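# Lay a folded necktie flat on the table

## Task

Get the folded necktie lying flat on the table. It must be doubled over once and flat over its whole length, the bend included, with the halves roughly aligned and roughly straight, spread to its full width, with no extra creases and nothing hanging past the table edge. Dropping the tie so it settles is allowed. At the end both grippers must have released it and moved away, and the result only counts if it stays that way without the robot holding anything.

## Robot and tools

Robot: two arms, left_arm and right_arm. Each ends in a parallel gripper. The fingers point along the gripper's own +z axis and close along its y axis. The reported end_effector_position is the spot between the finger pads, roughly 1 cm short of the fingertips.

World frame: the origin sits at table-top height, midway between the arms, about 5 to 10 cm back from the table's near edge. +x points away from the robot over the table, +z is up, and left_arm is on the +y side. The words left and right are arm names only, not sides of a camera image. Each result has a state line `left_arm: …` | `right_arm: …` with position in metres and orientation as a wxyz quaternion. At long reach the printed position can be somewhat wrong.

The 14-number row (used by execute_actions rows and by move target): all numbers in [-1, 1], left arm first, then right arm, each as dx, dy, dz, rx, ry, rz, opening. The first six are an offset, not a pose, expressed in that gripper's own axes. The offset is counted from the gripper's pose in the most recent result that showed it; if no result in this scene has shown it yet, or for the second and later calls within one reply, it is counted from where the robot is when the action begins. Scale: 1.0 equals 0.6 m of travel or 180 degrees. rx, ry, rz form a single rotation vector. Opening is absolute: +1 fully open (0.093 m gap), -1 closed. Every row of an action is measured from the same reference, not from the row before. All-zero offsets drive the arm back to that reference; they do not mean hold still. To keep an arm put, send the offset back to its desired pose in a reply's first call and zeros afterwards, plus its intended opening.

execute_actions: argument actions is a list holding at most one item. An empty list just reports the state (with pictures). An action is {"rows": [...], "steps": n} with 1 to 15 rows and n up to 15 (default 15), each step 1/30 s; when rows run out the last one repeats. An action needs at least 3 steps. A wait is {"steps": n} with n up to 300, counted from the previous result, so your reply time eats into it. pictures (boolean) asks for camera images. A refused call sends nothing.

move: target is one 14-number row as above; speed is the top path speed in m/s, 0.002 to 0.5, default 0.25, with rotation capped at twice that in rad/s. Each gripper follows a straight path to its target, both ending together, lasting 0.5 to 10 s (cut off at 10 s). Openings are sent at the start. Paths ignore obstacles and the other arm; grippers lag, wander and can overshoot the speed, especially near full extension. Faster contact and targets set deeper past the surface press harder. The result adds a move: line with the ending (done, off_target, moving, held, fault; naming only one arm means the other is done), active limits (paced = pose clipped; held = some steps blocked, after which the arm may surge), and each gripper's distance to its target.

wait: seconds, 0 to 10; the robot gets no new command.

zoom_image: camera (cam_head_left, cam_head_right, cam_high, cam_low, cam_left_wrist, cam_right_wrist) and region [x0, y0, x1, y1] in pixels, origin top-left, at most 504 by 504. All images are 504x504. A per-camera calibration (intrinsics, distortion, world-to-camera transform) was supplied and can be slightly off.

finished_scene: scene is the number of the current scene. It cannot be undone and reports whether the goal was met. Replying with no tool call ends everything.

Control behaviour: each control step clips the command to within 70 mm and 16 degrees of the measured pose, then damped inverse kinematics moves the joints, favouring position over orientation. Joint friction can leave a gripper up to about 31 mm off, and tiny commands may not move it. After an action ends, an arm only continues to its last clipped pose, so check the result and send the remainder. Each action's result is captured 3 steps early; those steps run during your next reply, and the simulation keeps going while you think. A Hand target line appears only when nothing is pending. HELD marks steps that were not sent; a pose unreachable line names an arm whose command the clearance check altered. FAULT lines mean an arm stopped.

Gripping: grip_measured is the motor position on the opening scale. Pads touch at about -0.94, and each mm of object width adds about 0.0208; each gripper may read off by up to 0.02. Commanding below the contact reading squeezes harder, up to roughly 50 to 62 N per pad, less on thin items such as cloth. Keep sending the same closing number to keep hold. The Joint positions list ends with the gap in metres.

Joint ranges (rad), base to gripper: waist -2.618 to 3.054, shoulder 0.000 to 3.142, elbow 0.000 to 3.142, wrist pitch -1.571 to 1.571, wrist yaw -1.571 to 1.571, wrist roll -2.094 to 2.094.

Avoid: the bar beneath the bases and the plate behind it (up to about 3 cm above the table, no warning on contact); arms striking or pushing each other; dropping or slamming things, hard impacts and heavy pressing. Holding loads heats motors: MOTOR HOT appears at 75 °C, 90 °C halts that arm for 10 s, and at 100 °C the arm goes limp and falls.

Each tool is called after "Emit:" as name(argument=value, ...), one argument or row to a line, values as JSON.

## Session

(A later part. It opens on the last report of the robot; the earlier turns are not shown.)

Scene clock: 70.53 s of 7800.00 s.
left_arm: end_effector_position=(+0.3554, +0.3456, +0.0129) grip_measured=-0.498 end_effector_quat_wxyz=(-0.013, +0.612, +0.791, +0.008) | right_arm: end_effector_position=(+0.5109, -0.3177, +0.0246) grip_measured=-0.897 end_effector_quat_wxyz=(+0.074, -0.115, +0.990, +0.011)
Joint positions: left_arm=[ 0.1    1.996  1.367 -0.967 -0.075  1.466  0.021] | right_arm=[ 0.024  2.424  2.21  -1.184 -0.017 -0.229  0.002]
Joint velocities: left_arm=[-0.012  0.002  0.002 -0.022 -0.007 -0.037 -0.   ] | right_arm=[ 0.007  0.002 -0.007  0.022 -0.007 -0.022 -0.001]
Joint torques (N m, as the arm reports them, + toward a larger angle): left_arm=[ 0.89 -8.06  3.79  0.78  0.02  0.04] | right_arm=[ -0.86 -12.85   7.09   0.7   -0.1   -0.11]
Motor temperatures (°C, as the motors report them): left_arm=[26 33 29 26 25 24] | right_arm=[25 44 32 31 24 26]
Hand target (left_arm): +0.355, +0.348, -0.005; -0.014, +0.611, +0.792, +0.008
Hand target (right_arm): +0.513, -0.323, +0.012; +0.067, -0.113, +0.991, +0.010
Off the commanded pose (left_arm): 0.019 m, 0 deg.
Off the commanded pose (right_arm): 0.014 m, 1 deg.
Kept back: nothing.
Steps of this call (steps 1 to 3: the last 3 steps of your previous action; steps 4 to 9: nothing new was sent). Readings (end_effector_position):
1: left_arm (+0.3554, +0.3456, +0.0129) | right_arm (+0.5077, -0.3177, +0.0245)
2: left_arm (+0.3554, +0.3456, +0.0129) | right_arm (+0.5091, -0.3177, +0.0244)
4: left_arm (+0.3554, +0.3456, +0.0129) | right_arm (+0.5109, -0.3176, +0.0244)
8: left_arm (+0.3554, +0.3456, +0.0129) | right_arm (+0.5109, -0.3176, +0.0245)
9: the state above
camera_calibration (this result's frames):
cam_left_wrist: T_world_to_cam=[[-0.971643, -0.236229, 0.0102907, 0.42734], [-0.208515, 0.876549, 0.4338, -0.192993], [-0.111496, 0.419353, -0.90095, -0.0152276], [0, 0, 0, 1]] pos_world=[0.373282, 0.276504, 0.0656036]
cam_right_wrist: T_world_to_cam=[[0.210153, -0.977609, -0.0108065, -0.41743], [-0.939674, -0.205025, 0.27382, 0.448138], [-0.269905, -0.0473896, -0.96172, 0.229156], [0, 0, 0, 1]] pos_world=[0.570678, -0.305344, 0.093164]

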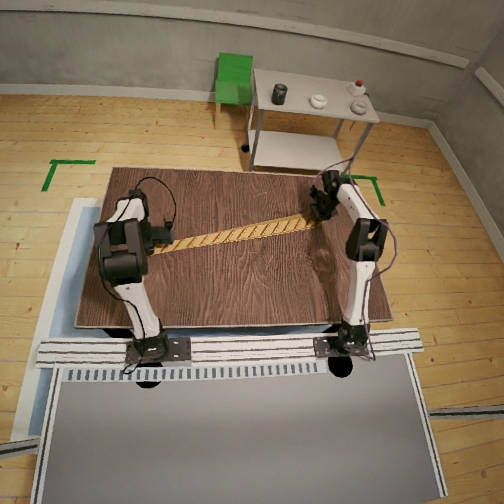

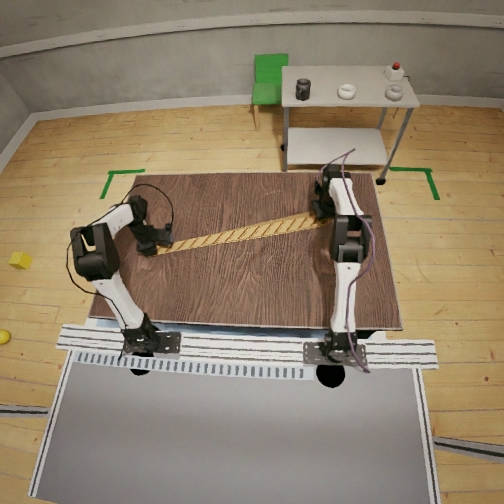

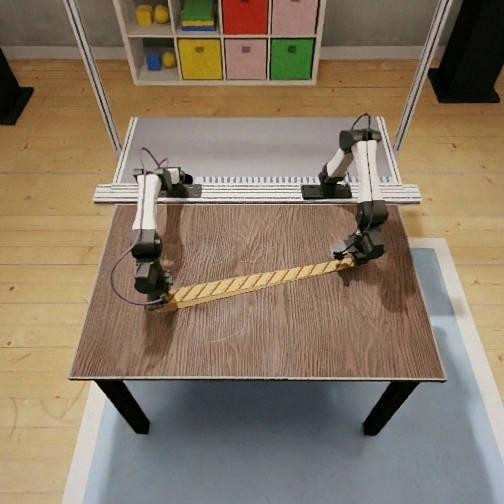

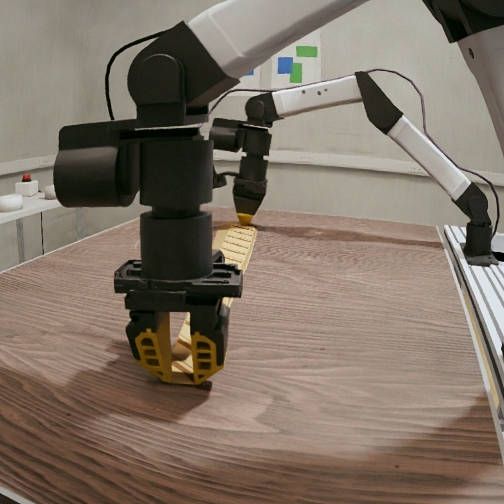

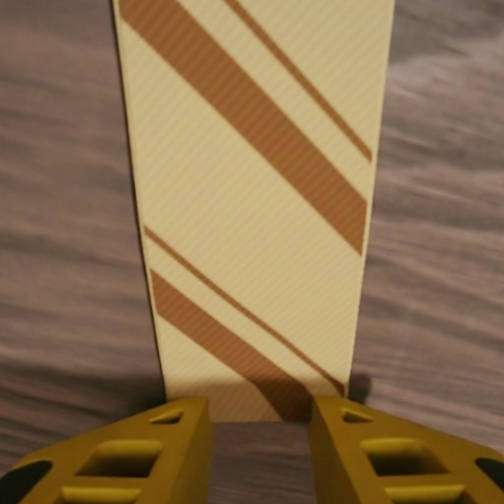

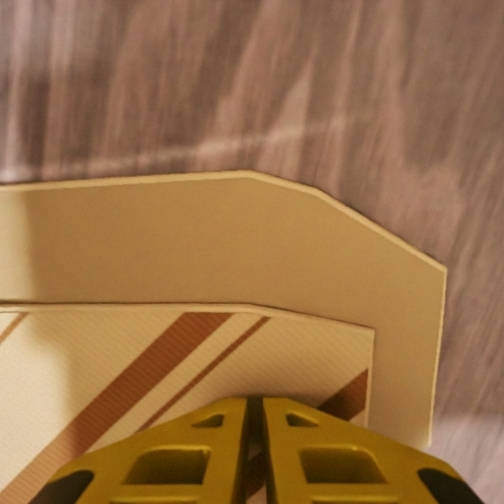

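Emit:
execute_actions(
  actions=[
    {"rows": [[0.002,0.002,0.03,0,0,0,-0.5, 0.001,-0.004,0.01,0,0,0,-0.9],[0.002,0.002,0.03,0,0,0,-0.5, 0,-0.002,0,0,0,0,-0.9],[0.002,0.002,0.03,0,0,0,-0.5, -0.001,0,-0.01,0,0,0,-0.9],[0.002,0.002,0.028,0,0,0,-0.5, -0.003,0,-0.02,0,0,0,-0.9],[0.001,0.002,0.022,0,0,0,-0.5, -0.004,0,-0.03,0,0,0,-0.9],[0.001,0.001,0.014,0,0,0,-0.5, -0.006,0,-0.039,0,0,0,-0.9],[0,0,0.005,0,0,0,-0.5, -0.007,0,-0.048,0,0,0,-0.9],[0,0,-0.005,0,0,0,-0.5, -0.008,0,-0.056,0,0,0,-0.9],[0,0,-0.016,0,0,0,-0.5, -0.009,0,-0.063,0,0,0,-0.9],[0,0,-0.028,0,0,0,-0.5, -0.01,0,-0.07,0,0,0,-0.9],[0,0,-0.04,0,0,0,-0.5, -0.011,0,-0.076,0,0,0,-0.9],[0,0,-0.052,0,0,0,-0.5, -0.012,0,-0.081,0,0,0,-0.9],[0,0,-0.063,0,0,0,-0.5, -0.012,0,-0.085,0,0,0,-0.9],[0,0,-0.072,0,0,0,-0.5, -0.012,0,-0.088,0,0,0,-0.9],[0,0,-0.08,0,0,0,-0.5, -0.012,0,-0.09,0,0,0,-0.9]], "steps": 15},
  ],
)

Emit:
move(
  target=[0.03,-0.2,-0.16,0,0,0,-0.5, 0.3,0.04,-0.2,0,0,0,-0.9],
  speed=0.3,
)

Emit:
zoom_image(
  camera="cam_low",
  region=[110, 210, 310, 410],
)

Emit:
zoom_image(
  camera="cam_high",
  region=[140, 220, 380, 330],
)

Emit:
zoom_image(
  camera="cam_low",
  region=[145, 325, 235, 400],
)

Scene clock: 71.33 s of 7800.00 s.
left_arm: end_effector_position=(+0.3546, +0.3459, +0.0210) grip_measured=-0.498 end_effector_quat_wxyz=(-0.016, +0.612, +0.791, +0.005) | right_arm: end_effector_position=(+0.5192, -0.3185, +0.0669) grip_measured=-0.897 end_effector_quat_wxyz=(+0.098, -0.115, +0.989, +0.009)
Joint positions: left_arm=[ 0.1    1.99   1.393 -1.008 -0.075  1.466  0.021] | right_arm=[ 0.024  2.426  2.374 -1.299 -0.017 -0.23   0.002]
Joint velocities: left_arm=[ 0.007 -0.071  0.339 -0.491 -0.022 -0.095 -0.   ] | right_arm=[-0.002 -0.012  0.681 -0.403  0.022  0.066  0.   ]
Joint torques (N m, as the arm reports them, + toward a larger angle): left_arm=[ -0.03 -13.18   9.28   0.12   0.02  -0.1 ] | right_arm=[  0.11 -14.56   7.46   0.57  -0.12  -0.04]
Motor temperatures (°C, as the motors report them): left_arm=[26 33 29 26 25 24] | right_arm=[25 44 32 31 24 26]
Steps of this call (steps 1 to 12: nothing new was sent; steps 13 to 24: the first 12 steps of this action). Readings (end_effector_position):
13: left_arm (+0.3554, +0.3456, +0.0129) | right_arm (+0.5109, -0.3176, +0.0244)
14: left_arm (+0.3554, +0.3456, +0.0129) | right_arm (+0.5107, -0.3176, +0.0244)
16: left_arm (+0.3554, +0.3456, +0.0129) | right_arm (+0.5107, -0.3176, +0.0265)
20: left_arm (+0.3551, +0.3456, +0.0140) | right_arm (+0.5129, -0.3180, +0.0415)
24: the state above

Scene clock: 73.30 s of 7800.00 s.
left_arm: end_effector_position=(+0.2422, +0.3349, +0.1564) grip_measured=-0.498 end_effector_quat_wxyz=(-0.003, +0.611, +0.792, +0.019) | right_arm: end_effector_position=(+0.3196, -0.3405, +0.1688) grip_measured=-0.897 end_effector_quat_wxyz=(+0.088, -0.114, +0.990, +0.004)
Joint positions: left_arm=[ 0.1    1.469  1.341 -1.436 -0.075  1.466  0.021] | right_arm=[-0.036  1.583  1.558 -1.345 -0.017 -0.287  0.002]
Joint velocities: left_arm=[-0.017 -0.007  0.007 -0.007  0.022 -0.037  0.001] | right_arm=[ 0.017 -0.007 -0.007  0.022 -0.037 -0.007 -0.001]
Joint torques (N m, as the arm reports them, + toward a larger angle): left_arm=[ 0.56 -5.93  5.9   0.09  0.02  0.  ] | right_arm=[-0.46 -8.62  5.36  0.57 -0.24 -0.11]
Motor temperatures (°C, as the motors report them): left_arm=[26 33 29 26 25 24] | right_arm=[25 44 32 31 24 26]
Hand target (left_arm): +0.235, +0.335, +0.153; -0.011, +0.611, +0.791, +0.011
Hand target (right_arm): +0.313, -0.340, +0.166; +0.079, -0.115, +0.990, +0.011
Off your previous action's commanded pose (left_arm): 0.024 m, 0 deg at its last step (step 3 of this call).
Off your previous action's commanded pose (right_arm): 0.012 m, 4 deg at its last step (step 3 of this call).
Off the commanded pose (left_arm): 0.008 m, 1 deg.
Off the commanded pose (right_arm): 0.006 m, 1 deg.
Kept back: nothing.
move: done
camera_calibration (this result's frames):
cam_left_wrist: T_world_to_cam=[[-0.97106, -0.237923, -0.0208454, 0.318669], [-0.223434, 0.874143, 0.431221, -0.26463], [-0.0843756, 0.423399, -0.902006, 0.0981456], [0, 0, 0, 1]] pos_world=[0.2586, 0.265588, 0.209284]
cam_right_wrist: T_world_to_cam=[[0.20671, -0.978381, 0.00642503, -0.400079], [-0.948126, -0.198688, 0.248155, 0.233469], [-0.241514, -0.0573878, -0.968699, 0.303783], [0, 0, 0, 1]] pos_world=[0.377426, -0.327609, 0.238908]

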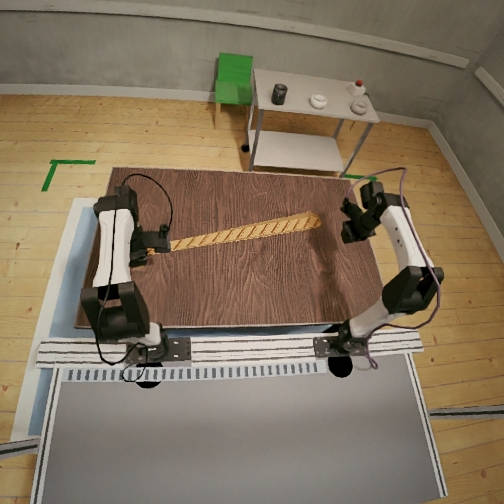

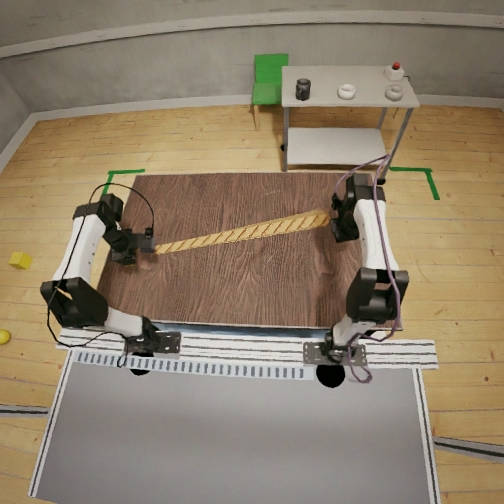

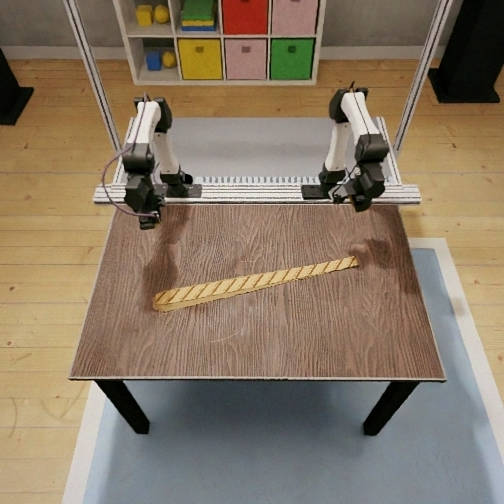

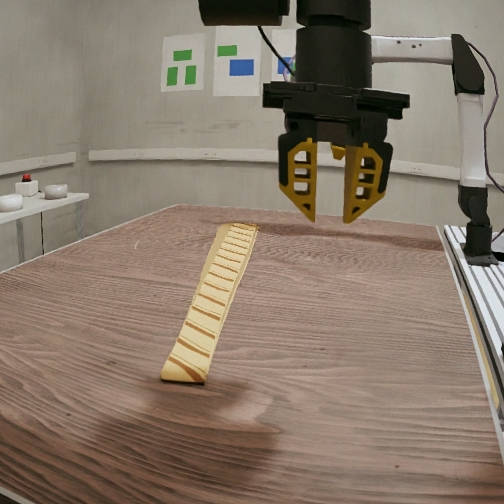

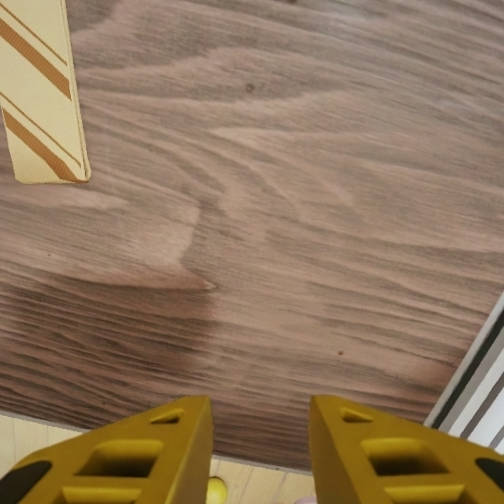

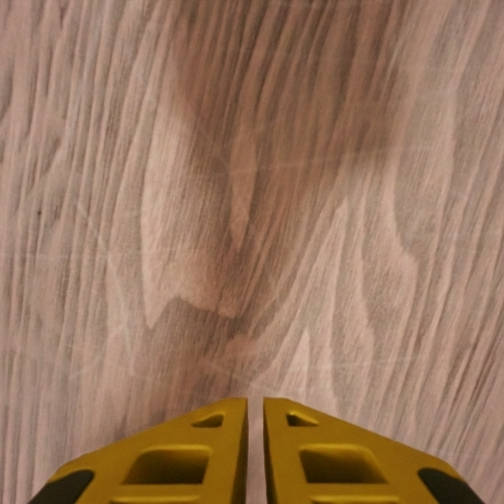

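Region (110, 210, 310, 410) of cam_low's 504x504 image, scaled by 2.520, with more detail than that image has.

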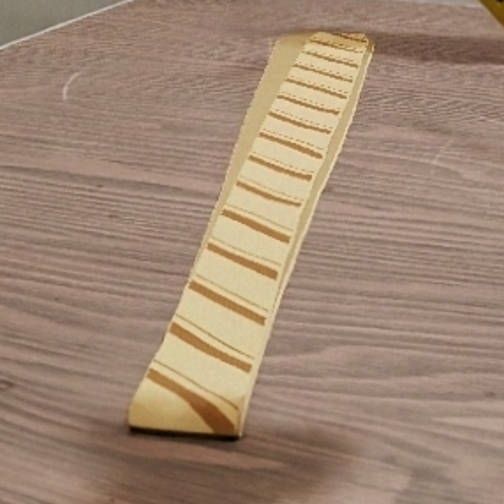

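Region (140, 220, 380, 330) of cam_high's 504x504 image, scaled by 2.100, with more detail than that image has; it fills the top 231 rows of this view, and the rest is white.

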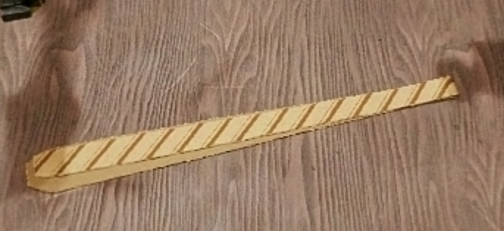

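Region (145, 325, 235, 400) of cam_low's 504x504 image, scaled by 5.600, with more detail than that image has.

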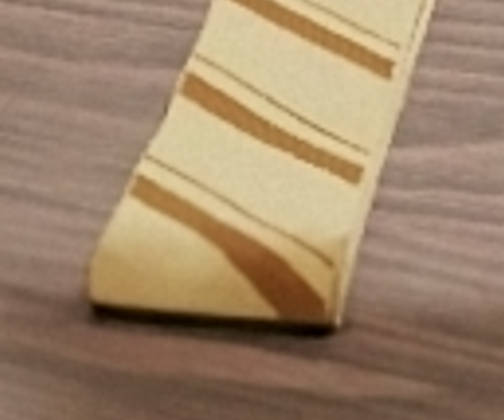

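The tie is now straight and flat along its length, the fold is pressed down, and both arms are clear.

Emit:
finished_scene(
  scene=2,
)

The scene is finished: the task was done.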